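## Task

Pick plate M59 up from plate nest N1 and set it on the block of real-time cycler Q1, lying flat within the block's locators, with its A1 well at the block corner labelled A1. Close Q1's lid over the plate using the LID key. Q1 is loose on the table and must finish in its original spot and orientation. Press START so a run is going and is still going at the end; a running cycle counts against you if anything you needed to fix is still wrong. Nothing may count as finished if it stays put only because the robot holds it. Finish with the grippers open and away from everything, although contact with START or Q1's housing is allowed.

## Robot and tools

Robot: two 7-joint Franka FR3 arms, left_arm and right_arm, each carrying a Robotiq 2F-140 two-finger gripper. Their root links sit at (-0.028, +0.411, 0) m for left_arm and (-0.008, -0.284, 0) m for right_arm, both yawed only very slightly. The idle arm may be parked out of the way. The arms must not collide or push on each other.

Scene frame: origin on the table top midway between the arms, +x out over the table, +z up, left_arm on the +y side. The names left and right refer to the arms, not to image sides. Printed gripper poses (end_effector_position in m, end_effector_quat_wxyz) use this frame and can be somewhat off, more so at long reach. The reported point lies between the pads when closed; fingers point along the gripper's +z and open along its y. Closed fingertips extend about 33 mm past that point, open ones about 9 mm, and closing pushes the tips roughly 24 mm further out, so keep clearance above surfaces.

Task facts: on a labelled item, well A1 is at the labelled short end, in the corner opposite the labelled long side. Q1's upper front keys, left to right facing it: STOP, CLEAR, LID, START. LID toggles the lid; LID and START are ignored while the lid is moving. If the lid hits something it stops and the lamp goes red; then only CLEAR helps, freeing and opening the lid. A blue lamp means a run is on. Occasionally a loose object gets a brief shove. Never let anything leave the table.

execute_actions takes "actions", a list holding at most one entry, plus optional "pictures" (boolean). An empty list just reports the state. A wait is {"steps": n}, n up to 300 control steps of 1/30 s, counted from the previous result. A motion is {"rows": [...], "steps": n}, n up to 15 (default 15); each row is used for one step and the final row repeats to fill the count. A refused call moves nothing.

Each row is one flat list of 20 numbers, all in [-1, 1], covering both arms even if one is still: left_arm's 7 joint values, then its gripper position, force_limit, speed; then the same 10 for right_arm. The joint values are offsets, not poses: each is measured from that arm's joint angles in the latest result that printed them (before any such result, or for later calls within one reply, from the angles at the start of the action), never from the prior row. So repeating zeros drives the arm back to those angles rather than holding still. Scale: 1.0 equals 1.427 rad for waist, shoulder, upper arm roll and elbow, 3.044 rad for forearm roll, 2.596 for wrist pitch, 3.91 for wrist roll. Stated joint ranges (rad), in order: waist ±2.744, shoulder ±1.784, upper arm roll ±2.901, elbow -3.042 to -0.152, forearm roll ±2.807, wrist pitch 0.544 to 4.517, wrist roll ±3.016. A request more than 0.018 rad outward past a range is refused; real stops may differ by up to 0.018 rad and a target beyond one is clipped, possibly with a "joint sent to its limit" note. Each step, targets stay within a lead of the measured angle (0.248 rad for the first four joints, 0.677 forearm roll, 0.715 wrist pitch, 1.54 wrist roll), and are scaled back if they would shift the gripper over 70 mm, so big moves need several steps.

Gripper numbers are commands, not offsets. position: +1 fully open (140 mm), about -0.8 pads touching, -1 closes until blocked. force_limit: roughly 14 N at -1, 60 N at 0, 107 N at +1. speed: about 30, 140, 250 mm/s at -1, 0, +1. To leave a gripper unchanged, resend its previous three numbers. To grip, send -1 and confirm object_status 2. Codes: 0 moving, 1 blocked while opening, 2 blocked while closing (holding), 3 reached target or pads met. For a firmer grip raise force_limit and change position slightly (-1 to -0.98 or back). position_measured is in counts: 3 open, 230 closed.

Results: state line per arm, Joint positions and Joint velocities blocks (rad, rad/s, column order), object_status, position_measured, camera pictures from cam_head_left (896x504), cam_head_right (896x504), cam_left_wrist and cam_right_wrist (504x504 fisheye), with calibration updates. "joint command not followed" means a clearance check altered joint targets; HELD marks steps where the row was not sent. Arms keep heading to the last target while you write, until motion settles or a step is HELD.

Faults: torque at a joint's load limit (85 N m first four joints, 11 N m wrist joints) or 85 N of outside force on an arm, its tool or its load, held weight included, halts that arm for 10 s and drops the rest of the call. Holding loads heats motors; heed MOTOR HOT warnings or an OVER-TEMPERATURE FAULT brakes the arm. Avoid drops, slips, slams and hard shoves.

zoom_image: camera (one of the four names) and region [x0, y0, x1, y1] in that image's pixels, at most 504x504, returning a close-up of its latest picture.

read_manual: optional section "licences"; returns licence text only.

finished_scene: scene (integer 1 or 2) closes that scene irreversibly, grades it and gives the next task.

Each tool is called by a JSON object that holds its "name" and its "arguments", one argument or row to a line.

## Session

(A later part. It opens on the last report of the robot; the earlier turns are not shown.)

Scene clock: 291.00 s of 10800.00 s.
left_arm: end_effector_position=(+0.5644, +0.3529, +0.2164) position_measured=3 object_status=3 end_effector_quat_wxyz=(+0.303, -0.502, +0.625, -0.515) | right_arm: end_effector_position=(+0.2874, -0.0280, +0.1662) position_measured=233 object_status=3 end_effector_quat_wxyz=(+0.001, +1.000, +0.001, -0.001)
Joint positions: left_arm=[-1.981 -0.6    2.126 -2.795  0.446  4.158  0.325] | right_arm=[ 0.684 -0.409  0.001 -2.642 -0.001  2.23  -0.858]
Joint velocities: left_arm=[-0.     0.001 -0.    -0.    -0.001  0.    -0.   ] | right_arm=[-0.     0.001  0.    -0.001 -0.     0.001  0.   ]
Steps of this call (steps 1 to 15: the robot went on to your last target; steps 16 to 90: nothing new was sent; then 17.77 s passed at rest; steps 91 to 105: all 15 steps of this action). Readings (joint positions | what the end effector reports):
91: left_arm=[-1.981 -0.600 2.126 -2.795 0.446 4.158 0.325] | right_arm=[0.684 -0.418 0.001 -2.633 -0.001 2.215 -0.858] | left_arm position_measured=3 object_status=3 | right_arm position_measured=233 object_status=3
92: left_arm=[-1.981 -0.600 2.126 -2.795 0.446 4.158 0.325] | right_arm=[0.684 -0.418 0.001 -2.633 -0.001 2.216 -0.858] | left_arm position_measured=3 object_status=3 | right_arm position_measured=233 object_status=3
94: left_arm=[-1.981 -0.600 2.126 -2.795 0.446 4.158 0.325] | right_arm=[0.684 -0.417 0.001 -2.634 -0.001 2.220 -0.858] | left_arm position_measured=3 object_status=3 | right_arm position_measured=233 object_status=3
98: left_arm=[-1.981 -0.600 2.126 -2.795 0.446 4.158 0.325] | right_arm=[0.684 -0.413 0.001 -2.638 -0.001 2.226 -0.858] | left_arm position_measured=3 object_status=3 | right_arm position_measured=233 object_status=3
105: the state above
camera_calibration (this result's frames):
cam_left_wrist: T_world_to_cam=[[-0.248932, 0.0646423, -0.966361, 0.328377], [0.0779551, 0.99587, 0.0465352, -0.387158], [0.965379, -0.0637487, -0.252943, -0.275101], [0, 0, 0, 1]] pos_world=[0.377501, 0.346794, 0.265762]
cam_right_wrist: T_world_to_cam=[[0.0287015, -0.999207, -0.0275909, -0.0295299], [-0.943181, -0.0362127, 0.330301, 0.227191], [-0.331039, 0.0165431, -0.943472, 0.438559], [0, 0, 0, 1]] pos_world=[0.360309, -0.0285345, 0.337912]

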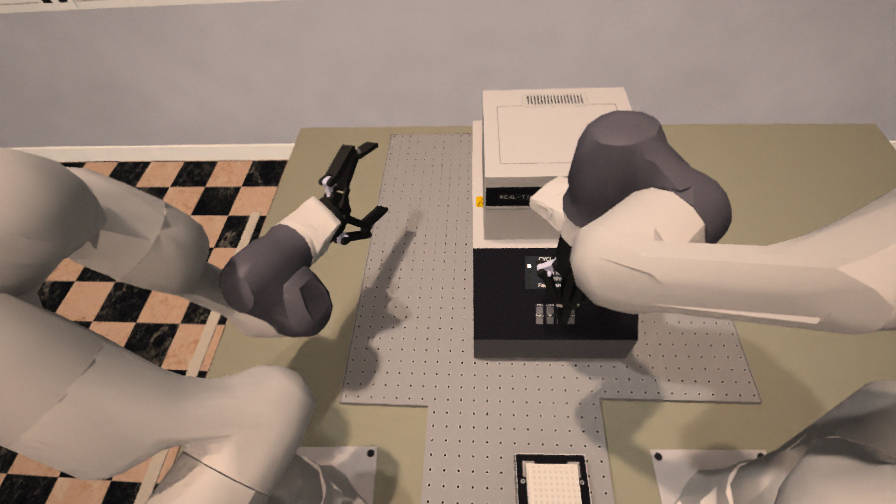

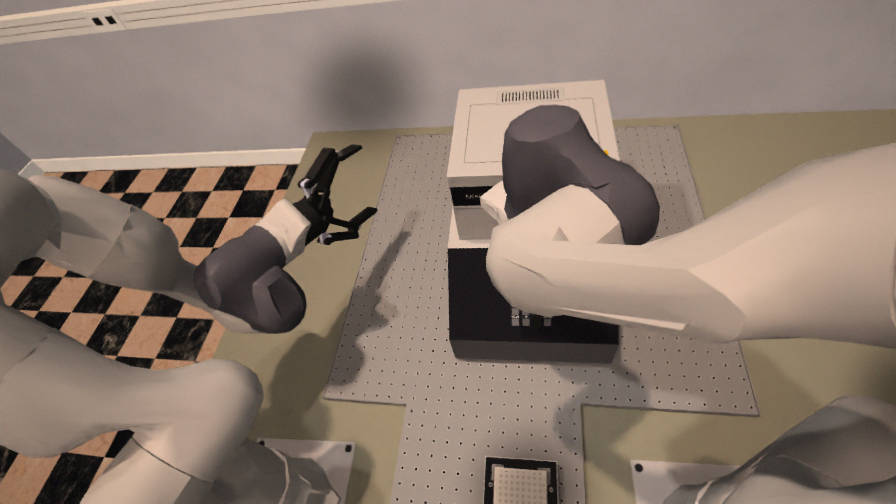

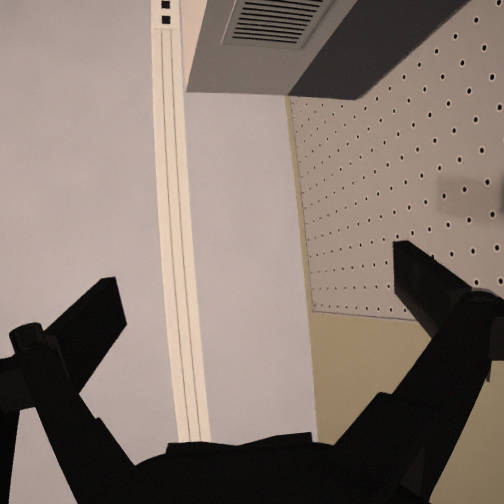

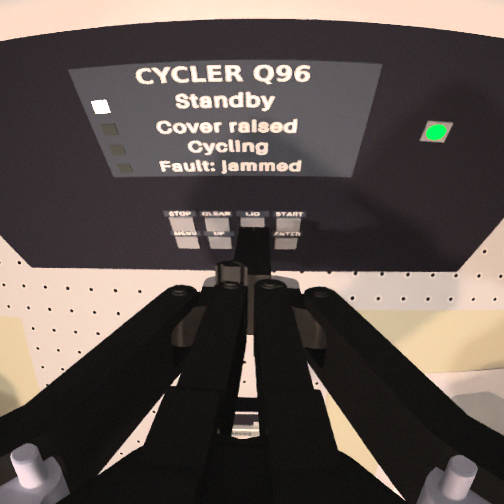

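{"name": "execute_actions", "arguments": {
  "actions": [
    {"rows": [[0,0,0,0,0,0,0,1,0,0, -0.001,0.0015,0,-0.0014,0,0.003,0,-1,0,0],[0,0,0,0,0,0,0,1,0,0, -0.0015,0.0023,0,-0.0015,0,0.0036,0,-1,0,0],[0,0,0,0,0,0,0,1,0,0, -0.0018,0.0031,0,-0.0016,0,0.0042,0,-1,0,0],[0,0,0,0,0,0,0,1,0,0, -0.0021,0.0039,0,-0.0018,0,0.0048,0,-1,0,0],[0,0,0,0,0,0,0,1,0,0, -0.0024,0.0047,0,-0.0019,0,0.0054,0,-1,0,0],[0,0,0,0,0,0,0,1,0,0, -0.0027,0.0055,0,-0.002,0,0.006,0,-1,0,0],[0,0,0,0,0,0,0,1,0,0, -0.003,0.0063,0,-0.0022,0,0.0064,0,-1,0,0],[0,0,0,0,0,0,0,1,0,0, -0.0032,0.0071,0,-0.0023,0,0.0064,0,-1,0,0]], "steps": 15}
  ]
}}

{"name": "zoom_image", "arguments": {
  "camera": "cam_right_wrist",
  "region": [170, 190, 320, 270]
}}

Scene clock: 324.13 s of 10800.00 s.
left_arm: end_effector_position=(+0.5644, +0.3529, +0.2164) position_measured=3 object_status=3 end_effector_quat_wxyz=(+0.303, -0.502, +0.625, -0.515) | right_arm: end_effector_position=(+0.2880, -0.0280, +0.1653) position_measured=233 object_status=3 end_effector_quat_wxyz=(+0.001, +1.000, +0.001, -0.001)
Joint positions: left_arm=[-1.981 -0.6    2.126 -2.795  0.446  4.158  0.325] | right_arm=[ 0.683 -0.407  0.001 -2.642 -0.001  2.233 -0.858]
Joint velocities: left_arm=[-0.001  0.001 -0.001  0.001 -0.     0.    -0.001] | right_arm=[-0.     0.001 -0.001 -0.    -0.001  0.001 -0.   ]
Steps of this call (steps 1 to 15: the robot went on to your last target; steps 16 to 90: nothing new was sent; then 29.63 s passed at rest; steps 91 to 105: all 15 steps of this action). Readings (joint positions | what the end effector reports):
91: left_arm=[-1.981 -0.600 2.126 -2.795 0.446 4.158 0.325] | right_arm=[0.684 -0.409 0.001 -2.642 -0.001 2.230 -0.858] | left_arm position_measured=3 object_status=3 | right_arm position_measured=233 object_status=3
92: left_arm=[-1.981 -0.600 2.126 -2.795 0.446 4.158 0.325] | right_arm=[0.684 -0.409 0.001 -2.642 -0.001 2.230 -0.858] | left_arm position_measured=3 object_status=3 | right_arm position_measured=233 object_status=3
94: left_arm=[-1.981 -0.600 2.126 -2.795 0.446 4.158 0.325] | right_arm=[0.684 -0.408 0.001 -2.642 -0.001 2.231 -0.858] | left_arm position_measured=3 object_status=3 | right_arm position_measured=233 object_status=3
98: left_arm=[-1.981 -0.600 2.126 -2.795 0.446 4.158 0.325] | right_arm=[0.683 -0.407 0.001 -2.642 -0.001 2.233 -0.858] | left_arm position_measured=3 object_status=3 | right_arm position_measured=233 object_status=3
105: the state above
camera_calibration (this result's frames):
cam_left_wrist: T_world_to_cam=[[-0.248932, 0.0646423, -0.966361, 0.328377], [0.0779552, 0.99587, 0.0465352, -0.387158], [0.965379, -0.0637487, -0.252943, -0.275101], [0, 0, 0, 1]] pos_world=[0.377501, 0.346794, 0.265762]
cam_right_wrist: T_world_to_cam=[[0.0276447, -0.999228, -0.0279245, -0.0291753], [-0.943326, -0.0353198, 0.329983, 0.228192], [-0.330714, 0.0172196, -0.943574, 0.437933], [0, 0, 0, 1]] pos_world=[0.360897, -0.0286341, 0.337108]

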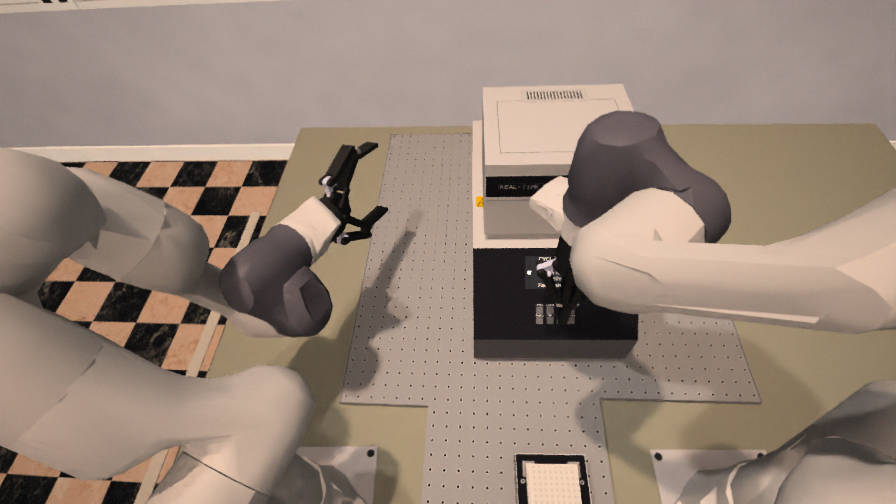

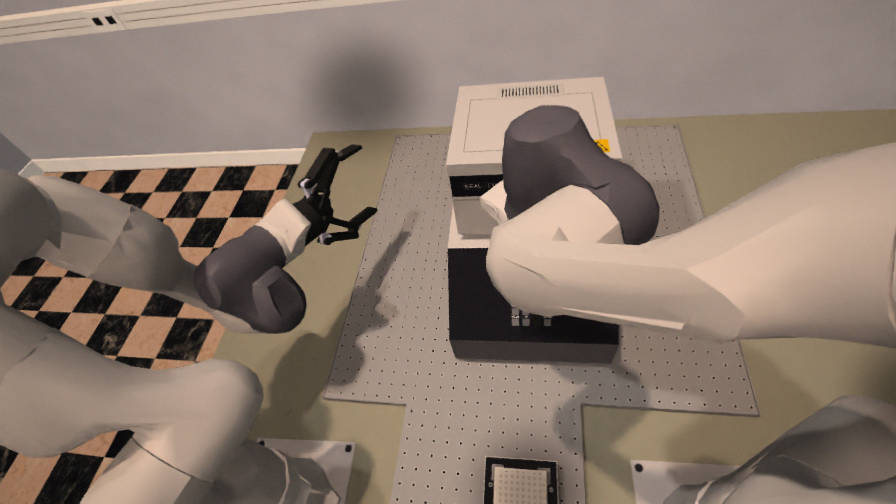

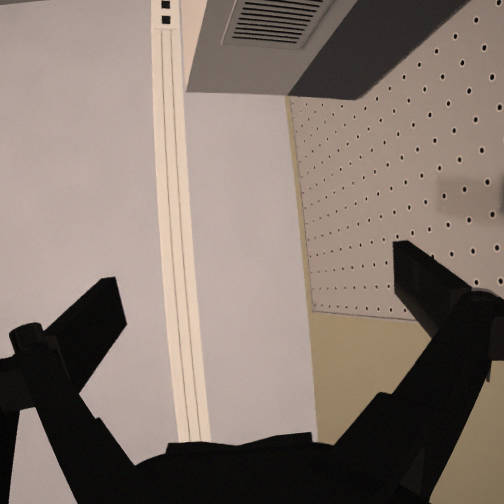

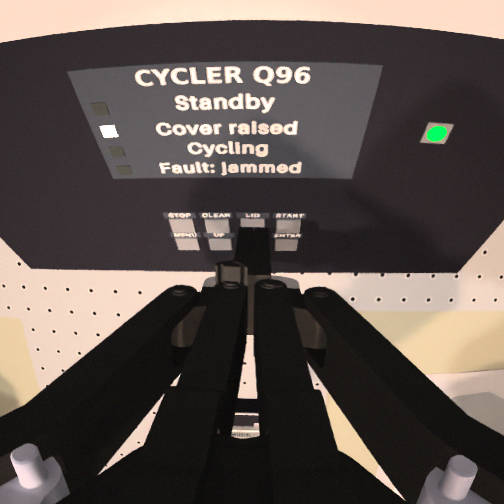

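Region (170, 190, 320, 270) of cam_right_wrist's 504x504 image, scaled by 3.360, with more detail than that image has; it fills the top 269 rows of this view, and the rest is white.

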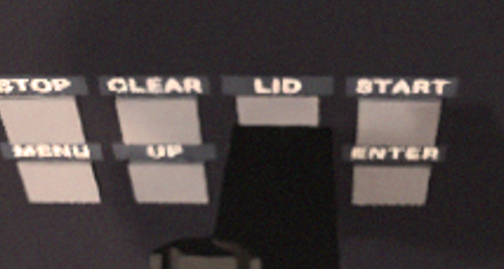

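{"name": "execute_actions", "arguments": {
  "actions": [
    {"rows": [[0.0145,-0.0008,-0.0144,0.0016,-0.0016,-0.0089,-0.0007,1,0,0, 0,-0.0069,0,0.0024,0,-0.0136,0,-1,0,0],[0.0434,-0.0025,-0.0431,0.0048,-0.0048,-0.0268,-0.0021,1,0,0, 0,-0.0184,0,0.0064,0,-0.0288,0,-1,0,0],[0.0867,-0.005,-0.0863,0.0097,-0.0097,-0.0535,-0.0043,1,0,0, 0,-0.0345,0,0.012,0,-0.0458,0,-1,0,0],[0.1373,-0.008,-0.1366,0.0153,-0.0154,-0.0847,-0.0068,1,0,0, -0.01,-0.0552,0,0.0191,0,-0.0644,0,-1,0,0],[0.1915,-0.0111,-0.1905,0.0214,-0.0214,-0.1182,-0.0095,1,0,0, -0.03,-0.0782,0,0.0271,0,-0.0848,0,-1,0,0],[0.2457,-0.0143,-0.2445,0.0274,-0.0275,-0.1516,-0.0122,1,0,0, -0.06,-0.1035,0,0.0359,0,-0.1051,0,-1,0,0],[0.2998,-0.0174,-0.2984,0.0334,-0.0335,-0.1851,-0.0149,1,0,0, -0.1,-0.1288,0,0.0446,0,-0.1237,0,-1,0,0],[0.354,-0.0206,-0.3523,0.0395,-0.0396,-0.2185,-0.0175,1,0,0, -0.14,-0.1541,0,0.0534,0,-0.1407,0,-1,0,0],[0.4082,-0.0237,-0.4062,0.0455,-0.0457,-0.252,-0.0202,1,0,0, -0.185,-0.1771,0,0.0614,0,-0.1542,0,-1,0,0],[0.4624,-0.0269,-0.4602,0.0516,-0.0517,-0.2854,-0.0229,1,0,0, -0.23,-0.1978,0,0.0685,0,-0.1644,0,-1,0,0],[0.5166,-0.03,-0.5141,0.0576,-0.0578,-0.3189,-0.0256,1,0,0, -0.275,-0.2139,0,0.0741,0,-0.1695,0,-1,0,0],[0.5708,-0.0332,-0.568,0.0637,-0.0638,-0.3523,-0.0283,1,0,0, -0.32,-0.2254,0,0.0781,0,-0.1695,0,-1,0,0],[0.625,-0.0363,-0.6219,0.0697,-0.0699,-0.3858,-0.031,1,0,0, -0.365,-0.23,0,0.0797,0,-0.1695,0,-1,0,0],[0.6755,-0.0393,-0.6723,0.0754,-0.0755,-0.417,-0.0335,1,0,0, -0.41,-0.23,0,0.0797,0,-0.1695,0,-1,0,0],[0.7225,-0.042,-0.719,0.0806,-0.0808,-0.446,-0.0358,1,0,0, -0.45,-0.23,0,0.0797,0,-0.1695,0,-1,0,0]], "steps": 15}
  ],
  "pictures": false
}}

{"name": "execute_actions", "arguments": {
  "actions": [
    {"rows": [[0.13,-0.011,-0.178,0.022,-0.025,-0.183,-0.014,1,0,0, -0.13,0,0,0,0,-0.02,0,-1,0,0],[0.141,-0.015,-0.237,0.031,-0.03,-0.22,-0.017,1,0,0, -0.165,0,0,0,0,-0.02,0,-1,0,0],[0.153,-0.02,-0.296,0.039,-0.036,-0.257,-0.02,1,0,0, -0.2,0,0,0,0,-0.02,0,-1,0,0],[0.164,-0.024,-0.355,0.048,-0.041,-0.294,-0.023,1,0,0, -0.235,0,0,0,0,-0.02,0,-1,0,0],[0.175,-0.028,-0.413,0.056,-0.046,-0.331,-0.025,1,0,0, -0.27,0,0,0,0,-0.02,0,-1,0,0],[0.186,-0.032,-0.472,0.064,-0.051,-0.368,-0.028,1,0,0, -0.3,0,0,0,0,-0.02,0,-1,0,0],[0.197,-0.037,-0.531,0.073,-0.057,-0.405,-0.031,1,0,0, -0.33,0,0,0,0,-0.02,0,-1,0,0],[0.209,-0.041,-0.59,0.081,-0.062,-0.442,-0.034,1,0,0, -0.355,0,0,0,0,-0.02,0,-1,0,0],[0.22,-0.045,-0.649,0.09,-0.067,-0.479,-0.036,1,0,0, -0.375,0,0,0,0,-0.02,0,-1,0,0],[0.23,-0.049,-0.7,0.097,-0.072,-0.512,-0.039,1,0,0, -0.39,0,0,0,0,-0.02,0,-1,0,0],[0.239,-0.053,-0.752,0.104,-0.076,-0.544,-0.041,1,0,0, -0.4,0,0,0,0,-0.02,0,-1,0,0],[0.248,-0.056,-0.796,0.111,-0.08,-0.572,-0.043,1,0,0, -0.4,0,0,0,0,-0.02,0,-1,0,0],[0.253,-0.058,-0.826,0.115,-0.083,-0.59,-0.045,1,0,0, -0.4,0,0,0,0,-0.02,0,-1,0,0],[0.258,-0.059,-0.848,0.118,-0.085,-0.604,-0.046,1,0,0, -0.4,0,0,0,0,-0.02,0,-1,0,0],[0.259,-0.06,-0.855,0.119,-0.0854,-0.609,-0.046,1,0,0, -0.4,0,0,0,0,-0.02,0,-1,0,0]], "steps": 15}
  ],
  "pictures": false
}}

{"name": "execute_actions", "arguments": {
  "actions": [
    {"steps": 20}
  ]
}}

Scene clock: 444.63 s of 10800.00 s.
left_arm: end_effector_position=(+0.5875, +0.4234, +0.3131) position_measured=3 object_status=3 end_effector_quat_wxyz=(+0.236, -0.574, +0.640, -0.452) | right_arm: end_effector_position=(+0.3388, -0.1971, +0.2975) position_measured=233 object_status=3 end_effector_quat_wxyz=(-0.014, +0.972, -0.232, +0.029)
Joint positions: left_arm=[-1.102 -0.652  1.253 -2.696  0.258  3.362  0.256] | right_arm=[ 0.214 -0.71   0.002 -2.535  0.     1.889 -0.858]
Joint velocities: left_arm=[ 1.964 -0.133 -1.926  0.296 -0.451 -2.115 -0.223] | right_arm=[-1.704 -0.315 -0.091  0.117 -0.006 -0.397 -0.001]
Steps of this call (steps 1 to 15: the robot went on to your last target; steps 16 to 390: nothing new was sent; then 107.00 s passed at rest; steps 391 to 405: all 15 steps of this action). Readings (joint positions | what the end effector reports):
391: left_arm=[-1.976 -0.600 2.120 -2.795 0.445 4.154 0.325] | right_arm=[0.683 -0.409 0.001 -2.641 -0.000 2.228 -0.858] | left_arm position_measured=3 object_status=3 | right_arm position_measured=233 object_status=3
392: left_arm=[-1.960 -0.602 2.103 -2.795 0.443 4.143 0.324] | right_arm=[0.683 -0.413 0.001 -2.640 -0.000 2.216 -0.858] | left_arm position_measured=3 object_status=3 | right_arm position_measured=233 object_status=3
394: left_arm=[-1.886 -0.607 2.027 -2.790 0.430 4.089 0.321] | right_arm=[0.681 -0.438 0.002 -2.634 -0.000 2.175 -0.858] | left_arm position_measured=3 object_status=3 | right_arm position_measured=233 object_status=3
398: left_arm=[-1.629 -0.622 1.772 -2.760 0.378 3.879 0.305] | right_arm=[0.582 -0.548 0.008 -2.596 -0.000 2.045 -0.858] | left_arm position_measured=3 object_status=3 | right_arm position_measured=233 object_status=3
405: the state above

Scene clock: 445.13 s of 10800.00 s.
left_arm: end_effector_position=(+0.4755, +0.2997, +0.3383) position_measured=3 object_status=3 end_effector_quat_wxyz=(+0.074, -0.533, +0.786, -0.304) | right_arm: end_effector_position=(+0.3190, -0.3920, +0.2945) position_measured=233 object_status=3 end_effector_quat_wxyz=(-0.003, +0.870, -0.494, +0.011)
Joint positions: left_arm=[-0.803 -0.712  0.639 -2.571  0.093  2.515  0.19 ] | right_arm=[-0.348 -0.711 -0.002 -2.533  0.     1.845 -0.858]
Joint velocities: left_arm=[ 0.234 -0.105 -0.84   0.184 -0.222 -1.323 -0.12 ] | right_arm=[-0.111  0.     0.006  0.    -0.001 -0.017 -0.001]
Steps of this call (steps 1 to 15: all 15 steps of this action). Readings (joint positions | what the end effector reports):
1: left_arm=[-1.036 -0.658 1.180 -2.685 0.240 3.280 0.251] | right_arm=[0.154 -0.716 0.002 -2.532 0.000 1.882 -0.858] | left_arm position_measured=3 object_status=3 | right_arm position_measured=233 object_status=3
2: left_arm=[-0.996 -0.664 1.121 -2.673 0.226 3.215 0.247] | right_arm=[0.097 -0.716 0.001 -2.532 0.000 1.875 -0.858] | left_arm position_measured=3 object_status=3 | right_arm position_measured=233 object_status=3
4: left_arm=[-0.950 -0.673 1.026 -2.656 0.205 3.103 0.239] | right_arm=[-0.011 -0.714 0.001 -2.532 0.000 1.865 -0.858] | left_arm position_measured=3 object_status=3 | right_arm position_measured=233 object_status=3
8: left_arm=[-0.892 -0.685 0.873 -2.627 0.166 2.884 0.222] | right_arm=[-0.203 -0.711 0.000 -2.533 0.000 1.853 -0.858] | left_arm position_measured=3 object_status=3 | right_arm position_measured=233 object_status=3
15: the state above

Scene clock: 445.80 s of 10800.00 s.
left_arm: end_effector_position=(+0.2443, +0.1984, +0.3047) position_measured=3 object_status=3 end_effector_quat_wxyz=(+0.003, -0.389, +0.921, -0.026) | right_arm: end_effector_position=(+0.3175, -0.3934, +0.2942) position_measured=233 object_status=3 end_effector_quat_wxyz=(-0.002, +0.868, -0.496, +0.010)
Joint positions: left_arm=[-0.737 -0.735  0.037 -2.528  0.004  1.842  0.108] | right_arm=[-0.355 -0.711  0.001 -2.533  0.     1.842 -0.858]
Joint velocities: left_arm=[ 0.031 -0.004 -0.057  0.    -0.022 -0.352 -0.09 ] | right_arm=[-0.001 -0.001 -0.001 -0.     0.002 -0.     0.001]
Steps of this call (steps 1 to 20: the robot went on to your last target). Readings (joint positions | what the end effector reports):
1: left_arm=[-0.794 -0.716 0.611 -2.565 0.085 2.469 0.186] | right_arm=[-0.350 -0.711 -0.001 -2.533 0.000 1.844 -0.858] | left_arm position_measured=3 object_status=3 | right_arm position_measured=233 object_status=3
2: left_arm=[-0.787 -0.718 0.582 -2.561 0.078 2.425 0.182] | right_arm=[-0.352 -0.711 -0.001 -2.533 0.000 1.844 -0.858] | left_arm position_measured=3 object_status=3 | right_arm position_measured=233 object_status=3
4: left_arm=[-0.774 -0.722 0.521 -2.553 0.066 2.340 0.175] | right_arm=[-0.354 -0.711 -0.000 -2.533 0.000 1.843 -0.858] | left_arm position_measured=3 object_status=3 | right_arm position_measured=233 object_status=3
8: left_arm=[-0.754 -0.728 0.382 -2.540 0.044 2.184 0.159] | right_arm=[-0.354 -0.711 0.000 -2.533 0.000 1.843 -0.858] | left_arm position_measured=3 object_status=3 | right_arm position_measured=233 object_status=3
20: the state above
camera_calibration (this result's frames):
cam_left_wrist: T_world_to_cam=[[-0.628976, 0.772906, -0.0836958, 0.0274323], [0.731734, 0.624933, 0.272073, -0.36727], [0.262591, 0.109884, -0.95863, 0.398586], [0, 0, 0, 1]] pos_world=[0.181333, 0.164518, 0.484316]
cam_right_wrist: T_world_to_cam=[[-0.846627, -0.530438, -0.0431098, 0.0749194], [-0.515531, 0.797328, 0.31384, 0.397063], [-0.1321, 0.28793, -0.948497, 0.620428], [0, 0, 0, 1]] pos_world=[0.350085, -0.455489, 0.467089]

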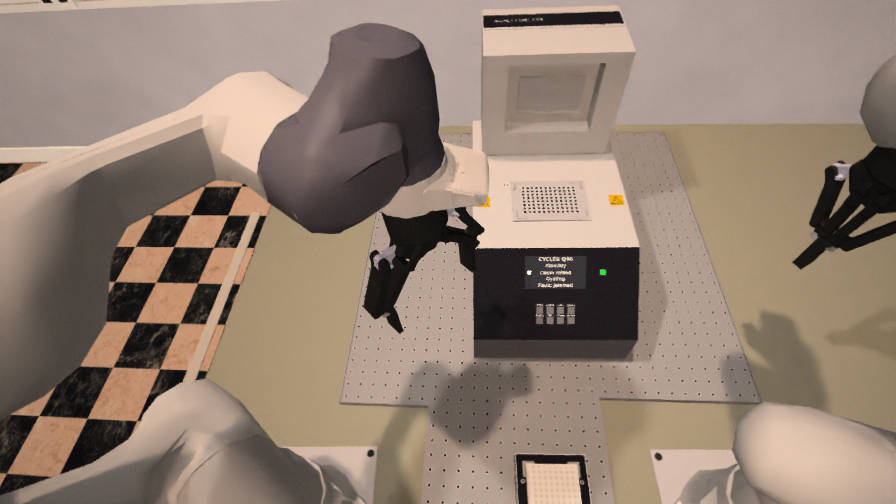

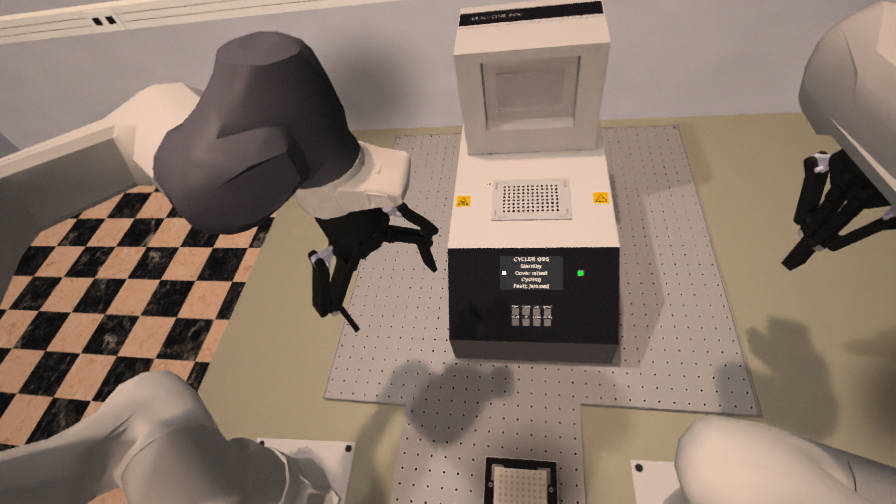

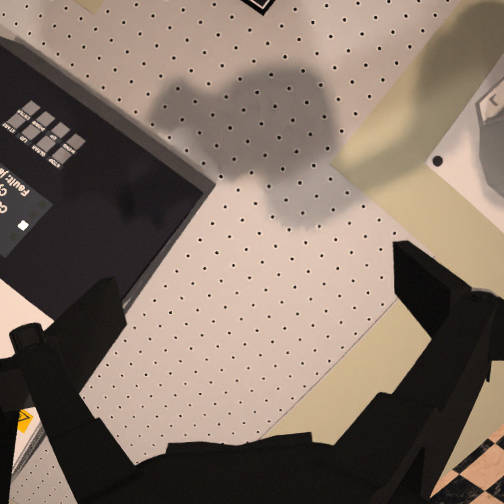

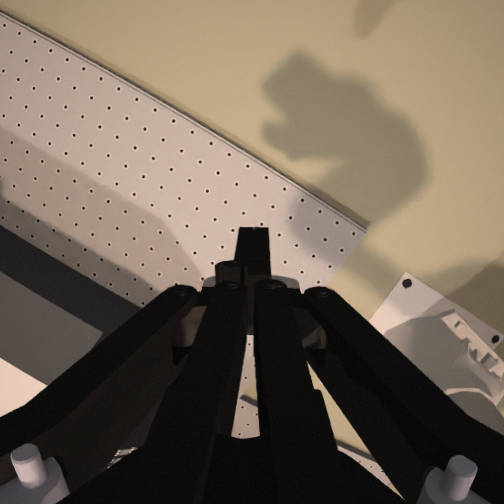

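{"name": "zoom_image", "arguments": {
  "camera": "cam_head_left",
  "region": [490, 165, 610, 235]
}}

{"name": "zoom_image", "arguments": {
  "camera": "cam_head_right",
  "region": [470, 165, 590, 235]
}}

Region (490, 165, 610, 235) of cam_head_left's 896x504 image, scaled by 4.200, with more detail than that image has; it fills the top 294 rows of this view, and the rest is white.

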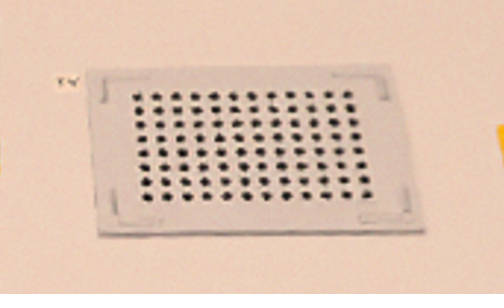

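Region (470, 165, 590, 235) of cam_head_right's 896x504 image, scaled by 4.200, with more detail than that image has; it fills the top 294 rows of this view, and the rest is white.

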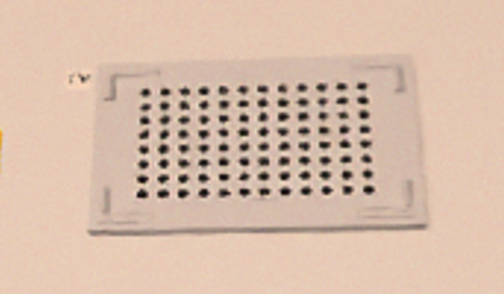

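{"name": "execute_actions", "arguments": {
  "actions": [
    {"rows": [[-0.008,0.006,-0.003,-0.001,-0.0013,-0.018,-0.008,1,0,0, 0,0,0,0,0,0,0,-1,0,0],[-0.031,0.017,-0.004,-0.002,-0.0013,-0.007,-0.009,1,0,0, 0,0,0,0,0,0,0,-1,0,0],[-0.066,0.035,-0.006,-0.005,-0.0013,0.008,-0.01,1,0,0, 0,0,0,0,0,0,0,-1,0,0],[-0.106,0.055,-0.008,-0.008,-0.0013,0.024,-0.011,1,0,0, 0,0,0,0,0,0,0,-1,0,0],[-0.152,0.078,-0.01,-0.011,-0.0013,0.042,-0.012,1,0,0, 0,0,0,0,0,0,0,-1,0,0],[-0.198,0.101,-0.012,-0.015,-0.0013,0.06,-0.013,1,0,0, 0,0,0,0,0,0,0,-1,0,0],[-0.244,0.124,-0.014,-0.018,-0.0013,0.078,-0.014,1,0,0, 0,0,0,0,0,0,0,-1,0,0],[-0.29,0.147,-0.016,-0.021,-0.0013,0.096,-0.015,1,0,0, 0,0,0,0,0,0,0,-1,0,0],[-0.336,0.17,-0.018,-0.024,-0.0013,0.113,-0.016,1,0,0, 0,0,0,0,0,0,0,-1,0,0],[-0.382,0.193,-0.02,-0.028,-0.0013,0.129,-0.017,1,0,0, 0,0,0,0,0,0,0,-1,0,0],[-0.428,0.216,-0.022,-0.031,-0.0013,0.143,-0.018,1,0,0, 0,0,0,0,0,0,0,-1,0,0],[-0.474,0.239,-0.024,-0.034,-0.0013,0.154,-0.019,1,0,0, 0,0,0,0,0,0,0,-1,0,0],[-0.515,0.259,-0.025,-0.037,-0.0013,0.16,-0.0191,1,0,0, 0,0,0,0,0,0,0,-1,0,0],[-0.549,0.276,-0.026,-0.04,-0.0013,0.1619,-0.0191,1,0,0, 0,0,0,0,0,0,0,-1,0,0],[-0.5722,0.2875,-0.027,-0.0415,-0.0013,0.1619,-0.0191,1,0,0, 0,0,0,0,0,0,0,-1,0,0]], "steps": 15}
  ],
  "pictures": false
}}

{"name": "execute_actions", "arguments": {
  "actions": [
    {"steps": 25}
  ]
}}

Scene clock: 528.87 s of 10800.00 s.
left_arm: end_effector_position=(+0.0854, +0.0434, +0.1952) position_measured=3 object_status=3 end_effector_quat_wxyz=(-0.006, -0.119, +0.993, +0.024) | right_arm: end_effector_position=(+0.3174, -0.3934, +0.2941) position_measured=233 object_status=3 end_effector_quat_wxyz=(-0.002, +0.868, -0.496, +0.010)
Joint positions: left_arm=[-1.327 -0.427  0.012 -2.567  0.002  2.091  0.061] | right_arm=[-0.355 -0.711  0.001 -2.533  0.     1.842 -0.858]
Joint velocities: left_arm=[-1.344  0.756 -0.14  -0.118 -0.     0.579 -0.042] | right_arm=[-0.001 -0.001 -0.001 -0.001  0.001 -0.     0.   ]
Steps of this call (steps 1 to 30: the robot went on to your last target; steps 31 to 90: nothing new was sent; then 79.57 s passed at rest; steps 91 to 105: all 15 steps of this action). Readings (joint positions | what the end effector reports):
91: left_arm=[-0.737 -0.735 0.034 -2.528 0.002 1.786 0.081] | right_arm=[-0.355 -0.711 0.001 -2.533 0.000 1.842 -0.858] | left_arm position_measured=3 object_status=3 | right_arm position_measured=233 object_status=3
92: left_arm=[-0.748 -0.731 0.036 -2.528 0.002 1.792 0.080] | right_arm=[-0.355 -0.711 0.001 -2.533 0.000 1.842 -0.858] | left_arm position_measured=3 object_status=3 | right_arm position_measured=233 object_status=3
94: left_arm=[-0.804 -0.706 0.037 -2.529 0.002 1.821 0.078] | right_arm=[-0.355 -0.711 0.001 -2.533 0.000 1.842 -0.858] | left_arm position_measured=3 object_status=3 | right_arm position_measured=233 object_status=3
98: left_arm=[-0.994 -0.607 0.028 -2.542 0.002 1.919 0.072] | right_arm=[-0.355 -0.711 0.001 -2.533 0.000 1.842 -0.858] | left_arm position_measured=3 object_status=3 | right_arm position_measured=233 object_status=3
105: the state above

Scene clock: 529.70 s of 10800.00 s.
left_arm: end_effector_position=(-0.0020, -0.0004, +0.1585) position_measured=3 object_status=3 end_effector_quat_wxyz=(+0.001, -0.011, +1.000, +0.002) | right_arm: end_effector_position=(+0.3174, -0.3934, +0.2941) position_measured=233 object_status=3 end_effector_quat_wxyz=(-0.002, +0.868, -0.496, +0.010)
Joint positions: left_arm=[-1.552 -0.325 -0.003 -2.588  0.002  2.258  0.039] | right_arm=[-0.355 -0.711  0.001 -2.533  0.     1.842 -0.858]
Joint velocities: left_arm=[ 0.     0.     0.001 -0.001 -0.     0.006 -0.004] | right_arm=[-0.002  0.    -0.001  0.001 -0.     0.     0.001]
Steps of this call (steps 1 to 25: the robot went on to your last target). Readings (joint positions | what the end effector reports):
1: left_arm=[-1.376 -0.403 0.010 -2.571 0.002 2.111 0.060] | right_arm=[-0.355 -0.711 0.001 -2.533 0.000 1.842 -0.858] | left_arm position_measured=3 object_status=3 | right_arm position_measured=233 object_status=3
2: left_arm=[-1.425 -0.380 0.007 -2.575 0.002 2.134 0.058] | right_arm=[-0.355 -0.711 0.001 -2.533 0.000 1.842 -0.858] | left_arm position_measured=3 object_status=3 | right_arm position_measured=233 object_status=3
4: left_arm=[-1.501 -0.344 -0.003 -2.582 0.002 2.174 0.054] | right_arm=[-0.355 -0.711 0.001 -2.533 0.000 1.842 -0.858] | left_arm position_measured=3 object_status=3 | right_arm position_measured=233 object_status=3
8: left_arm=[-1.547 -0.325 -0.008 -2.588 0.002 2.220 0.048] | right_arm=[-0.355 -0.711 0.001 -2.533 0.000 1.842 -0.858] | left_arm position_measured=3 object_status=3 | right_arm position_measured=233 object_status=3
25: the state above
camera_calibration (this result's frames):
cam_left_wrist: T_world_to_cam=[[0.0939389, 0.995226, -0.0264565, 0.00639622], [0.955439, -0.0826502, 0.28338, -0.0246191], [0.279841, -0.051898, -0.958643, 0.345007], [0, 0, 0, 1]] pos_world=[-0.0736258, 0.00950471, 0.337884]
cam_right_wrist: T_world_to_cam=[[-0.846668, -0.530397, -0.0428098, 0.0747682], [-0.515379, 0.797347, 0.314043, 0.396919], [-0.132433, 0.287953, -0.948443, 0.620416], [0, 0, 0, 1]] pos_world=[0.350031, -0.455476, 0.466981]

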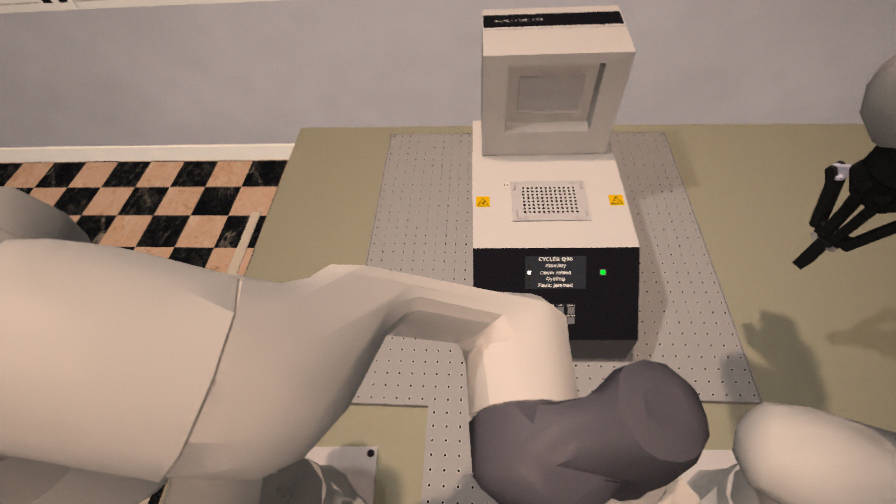

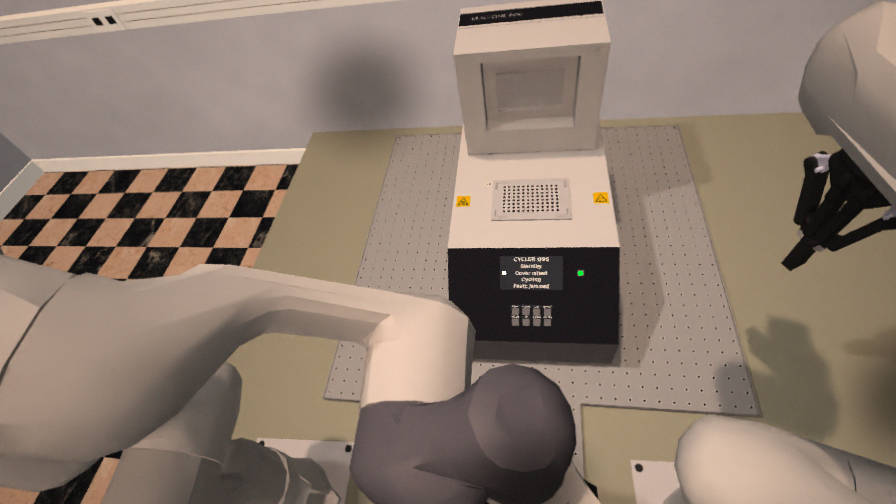

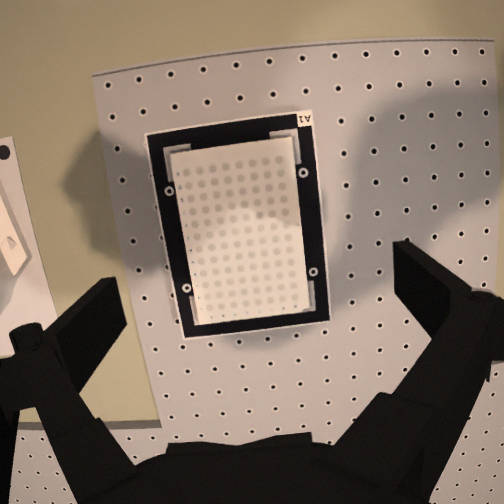

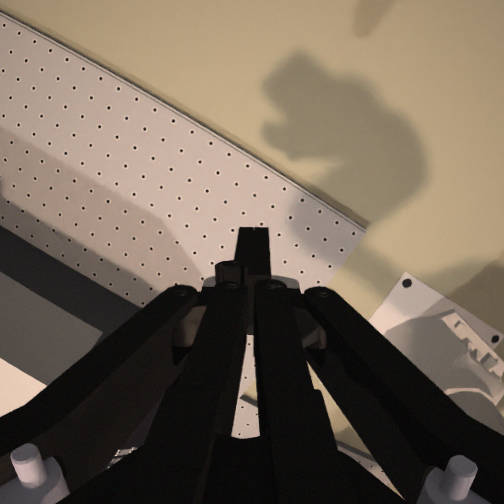

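{"name": "zoom_image", "arguments": {
  "camera": "cam_left_wrist",
  "region": [130, 100, 350, 350]
}}

{"name": "zoom_image", "arguments": {
  "camera": "cam_left_wrist",
  "region": [170, 250, 330, 340]
}}

Region (130, 100, 350, 350) of cam_left_wrist's 504x504 image, scaled by 2.016, with more detail than that image has; it fills the left 444 columns of this view, and the rest is white.

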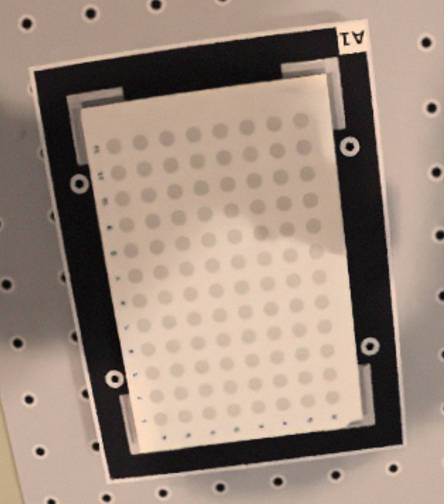

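Region (170, 250, 330, 340) of cam_left_wrist's 504x504 image, scaled by 3.150, with more detail than that image has; it fills the top 284 rows of this view, and the rest is white.

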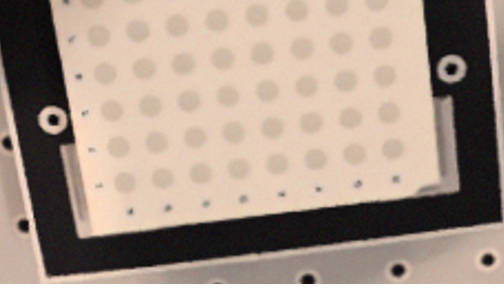

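{"name": "zoom_image", "arguments": {
  "camera": "cam_left_wrist",
  "region": [370, 225, 430, 265]
}}

{"name": "zoom_image", "arguments": {
  "camera": "cam_left_wrist",
  "region": [80, 260, 140, 300]
}}

Region (370, 225, 430, 265) of cam_left_wrist's 504x504 image, scaled by 8.400, with more detail than that image has.

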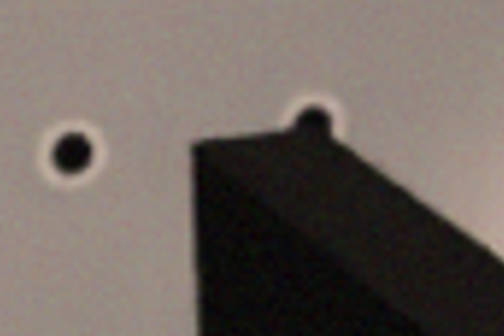

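Region (80, 260, 140, 300) of cam_left_wrist's 504x504 image, scaled by 8.400, with more detail than that image has.

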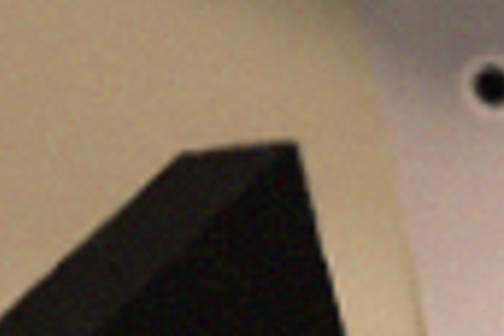

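{"name": "execute_actions", "arguments": {
  "actions": [
    {"rows": [[-0.001,0.003,0.0005,-0.001,-0.0013,0.006,-0.001,1,0,0, 0,0,0,0,0,0,0,-1,0,0],[-0.002,0.009,0.001,-0.002,-0.0013,0.014,-0.002,1,0,0, 0,0,0,0,0,0,0,-1,0,0],[-0.0035,0.017,0.0015,-0.0045,-0.0013,0.022,-0.003,1,0,0, 0,0,0,0,0,0,0,-1,0,0],[-0.005,0.026,0.002,-0.007,-0.0013,0.03,-0.0039,1,0,0, 0,0,0,0,0,0,0,-1,0,0],[-0.0068,0.036,0.0025,-0.0095,-0.0013,0.038,-0.0039,1,0,0, 0,0,0,0,0,0,0,-1,0,0],[-0.0085,0.046,0.0028,-0.012,-0.0013,0.045,-0.0039,1,0,0, 0,0,0,0,0,0,0,-1,0,0],[-0.01,0.055,0.0028,-0.0145,-0.0013,0.05,-0.0039,1,0,0, 0,0,0,0,0,0,0,-1,0,0],[-0.0115,0.063,0.0028,-0.0165,-0.0013,0.054,-0.0039,1,0,0, 0,0,0,0,0,0,0,-1,0,0],[-0.0125,0.069,0.0028,-0.018,-0.0013,0.054,-0.0039,1,0,0, 0,0,0,0,0,0,0,-1,0,0],[-0.01314,0.07338,0.0028,-0.0192,-0.0013,0.054,-0.0039,1,0,0, 0,0,0,0,0,0,0,-1,0,0]], "steps": 15}
  ],
  "pictures": false
}}

{"name": "execute_actions", "arguments": {
  "actions": [
    {"steps": 15}
  ]
}}

Scene clock: 638.20 s of 10800.00 s.
left_arm: end_effector_position=(-0.0081, -0.0048, +0.1143) position_measured=3 object_status=3 end_effector_quat_wxyz=(+0.000, -0.008, +1.000, +0.007) | right_arm: end_effector_position=(+0.3174, -0.3934, +0.2941) position_measured=233 object_status=3 end_effector_quat_wxyz=(-0.002, +0.868, -0.496, +0.010)
Joint positions: left_arm=[-1.569 -0.221 -0.    -2.615  0.002  2.379  0.03 ] | right_arm=[-0.355 -0.711  0.001 -2.533  0.     1.842 -0.858]
Joint velocities: left_arm=[-0.004  0.004  0.    -0.001 -0.     0.093 -0.007] | right_arm=[-0.     0.002  0.001  0.001 -0.    -0.    -0.   ]
Steps of this call (steps 1 to 15: the robot went on to your last target; steps 16 to 90: nothing new was sent; then 105.00 s passed at rest; steps 91 to 105: all 15 steps of this action). Readings (joint positions | what the end effector reports):
91: left_arm=[-1.552 -0.325 -0.003 -2.588 0.002 2.261 0.037] | right_arm=[-0.355 -0.711 0.001 -2.533 0.000 1.842 -0.858] | left_arm position_measured=3 object_status=3 | right_arm position_measured=233 object_status=3
92: left_arm=[-1.552 -0.323 -0.003 -2.588 0.002 2.266 0.037] | right_arm=[-0.355 -0.711 0.001 -2.533 0.000 1.842 -0.858] | left_arm position_measured=3 object_status=3 | right_arm position_measured=233 object_status=3
94: left_arm=[-1.554 -0.311 -0.002 -2.589 0.002 2.285 0.035] | right_arm=[-0.355 -0.711 0.001 -2.533 0.000 1.842 -0.858] | left_arm position_measured=3 object_status=3 | right_arm position_measured=233 object_status=3
98: left_arm=[-1.562 -0.264 -0.000 -2.601 0.002 2.337 0.033] | right_arm=[-0.355 -0.711 0.001 -2.533 0.000 1.842 -0.858] | left_arm position_measured=3 object_status=3 | right_arm position_measured=233 object_status=3
105: the state above

Scene clock: 638.70 s of 10800.00 s.
left_arm: end_effector_position=(-0.0079, -0.0095, +0.1156) position_measured=3 object_status=3 end_effector_quat_wxyz=(+0.001, -0.009, +1.000, -0.000) | right_arm: end_effector_position=(+0.3174, -0.3934, +0.2941) position_measured=233 object_status=3 end_effector_quat_wxyz=(-0.002, +0.868, -0.496, +0.010)
Joint positions: left_arm=[-1.569 -0.221 -0.    -2.615  0.002  2.393  0.028] | right_arm=[-0.355 -0.711  0.001 -2.533  0.     1.842 -0.858]
Joint velocities: left_arm=[ 0.001  0.     0.    -0.     0.001  0.004 -0.004] | right_arm=[ 0.001 -0.    -0.     0.002  0.001 -0.     0.   ]
Steps of this call (steps 1 to 15: the robot went on to your last target). Readings (joint positions | what the end effector reports):
1: left_arm=[-1.569 -0.221 -0.000 -2.615 0.002 2.381 0.030] | right_arm=[-0.355 -0.711 0.001 -2.533 0.000 1.842 -0.858] | left_arm position_measured=3 object_status=3 | right_arm position_measured=233 object_status=3
2: left_arm=[-1.569 -0.221 -0.000 -2.615 0.002 2.384 0.029] | right_arm=[-0.355 -0.711 0.001 -2.533 0.000 1.842 -0.858] | left_arm position_measured=3 object_status=3 | right_arm position_measured=233 object_status=3
4: left_arm=[-1.569 -0.221 -0.000 -2.615 0.002 2.387 0.029] | right_arm=[-0.355 -0.711 0.001 -2.533 0.000 1.842 -0.858] | left_arm position_measured=3 object_status=3 | right_arm position_measured=233 object_status=3
8: left_arm=[-1.569 -0.221 -0.000 -2.615 0.002 2.391 0.028] | right_arm=[-0.355 -0.711 0.001 -2.533 0.000 1.842 -0.858] | left_arm position_measured=3 object_status=3 | right_arm position_measured=233 object_status=3
15: the state above
camera_calibration (this result's frames):
cam_left_wrist: T_world_to_cam=[[0.0976309, 0.994727, -0.0313967, 0.0154372], [0.955405, -0.084844, 0.282846, -0.00754615], [0.278691, -0.0576111, -0.958651, 0.304952], [0, 0, 0, 1]] pos_world=[-0.0792848, 0.00157256, 0.294961]
cam_right_wrist: T_world_to_cam=[[-0.846668, -0.530397, -0.04281, 0.0747683], [-0.515379, 0.797347, 0.314043, 0.396919], [-0.132433, 0.287954, -0.948443, 0.620416], [0, 0, 0, 1]] pos_world=[0.350031, -0.455476, 0.466981]

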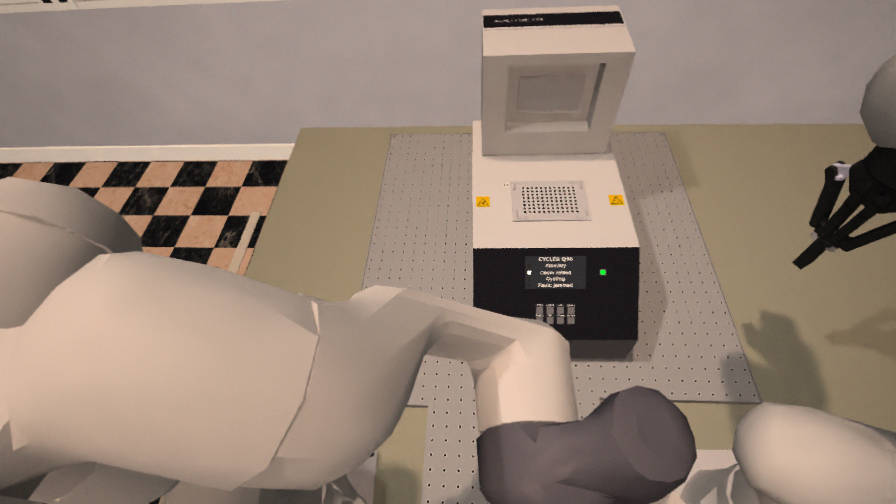

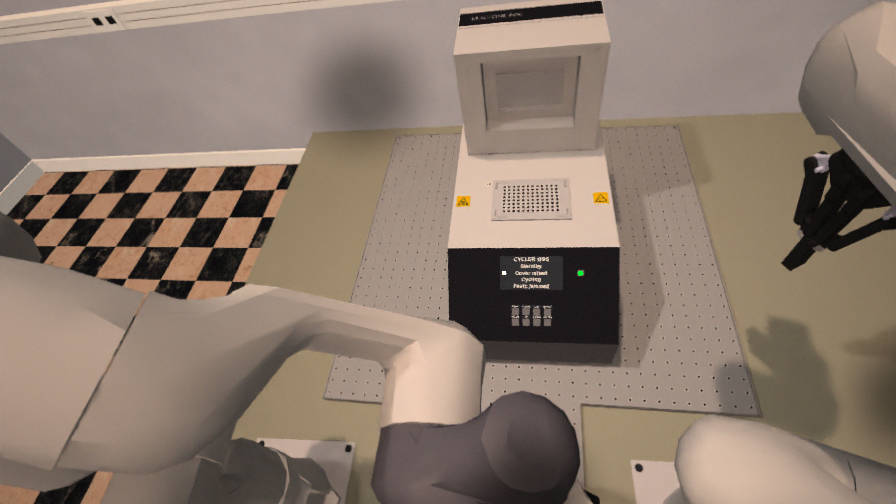

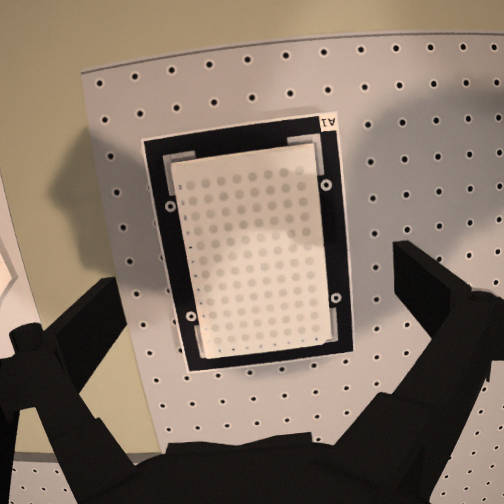

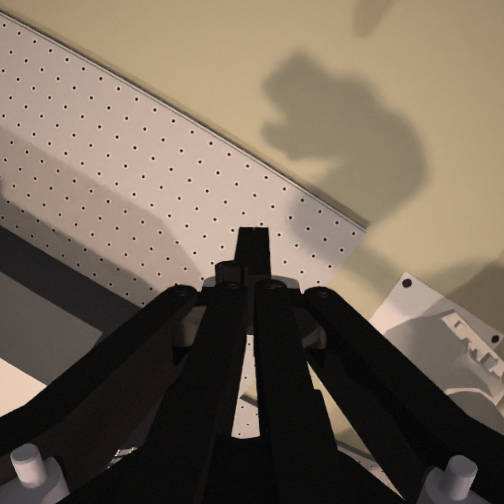

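{"name": "zoom_image", "arguments": {
  "camera": "cam_left_wrist",
  "region": [135, 105, 365, 245]
}}

{"name": "zoom_image", "arguments": {
  "camera": "cam_left_wrist",
  "region": [160, 245, 370, 380]
}}

Region (135, 105, 365, 245) of cam_left_wrist's 504x504 image, scaled by 2.191, with more detail than that image has; it fills the top 307 rows of this view, and the rest is white.

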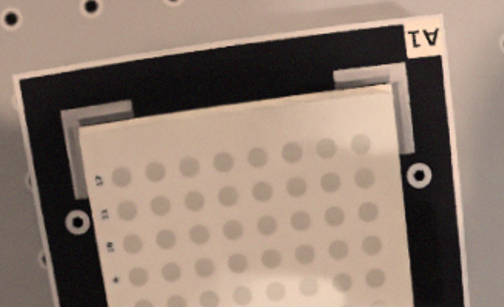

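Region (160, 245, 370, 380) of cam_left_wrist's 504x504 image, scaled by 2.400, with more detail than that image has; it fills the top 324 rows of this view, and the rest is white.

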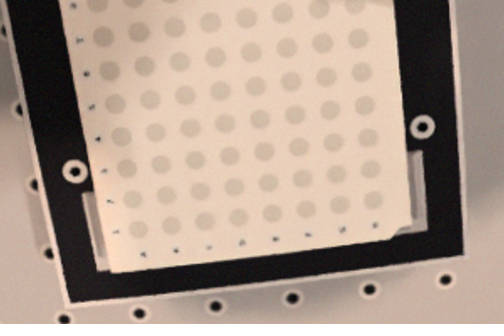

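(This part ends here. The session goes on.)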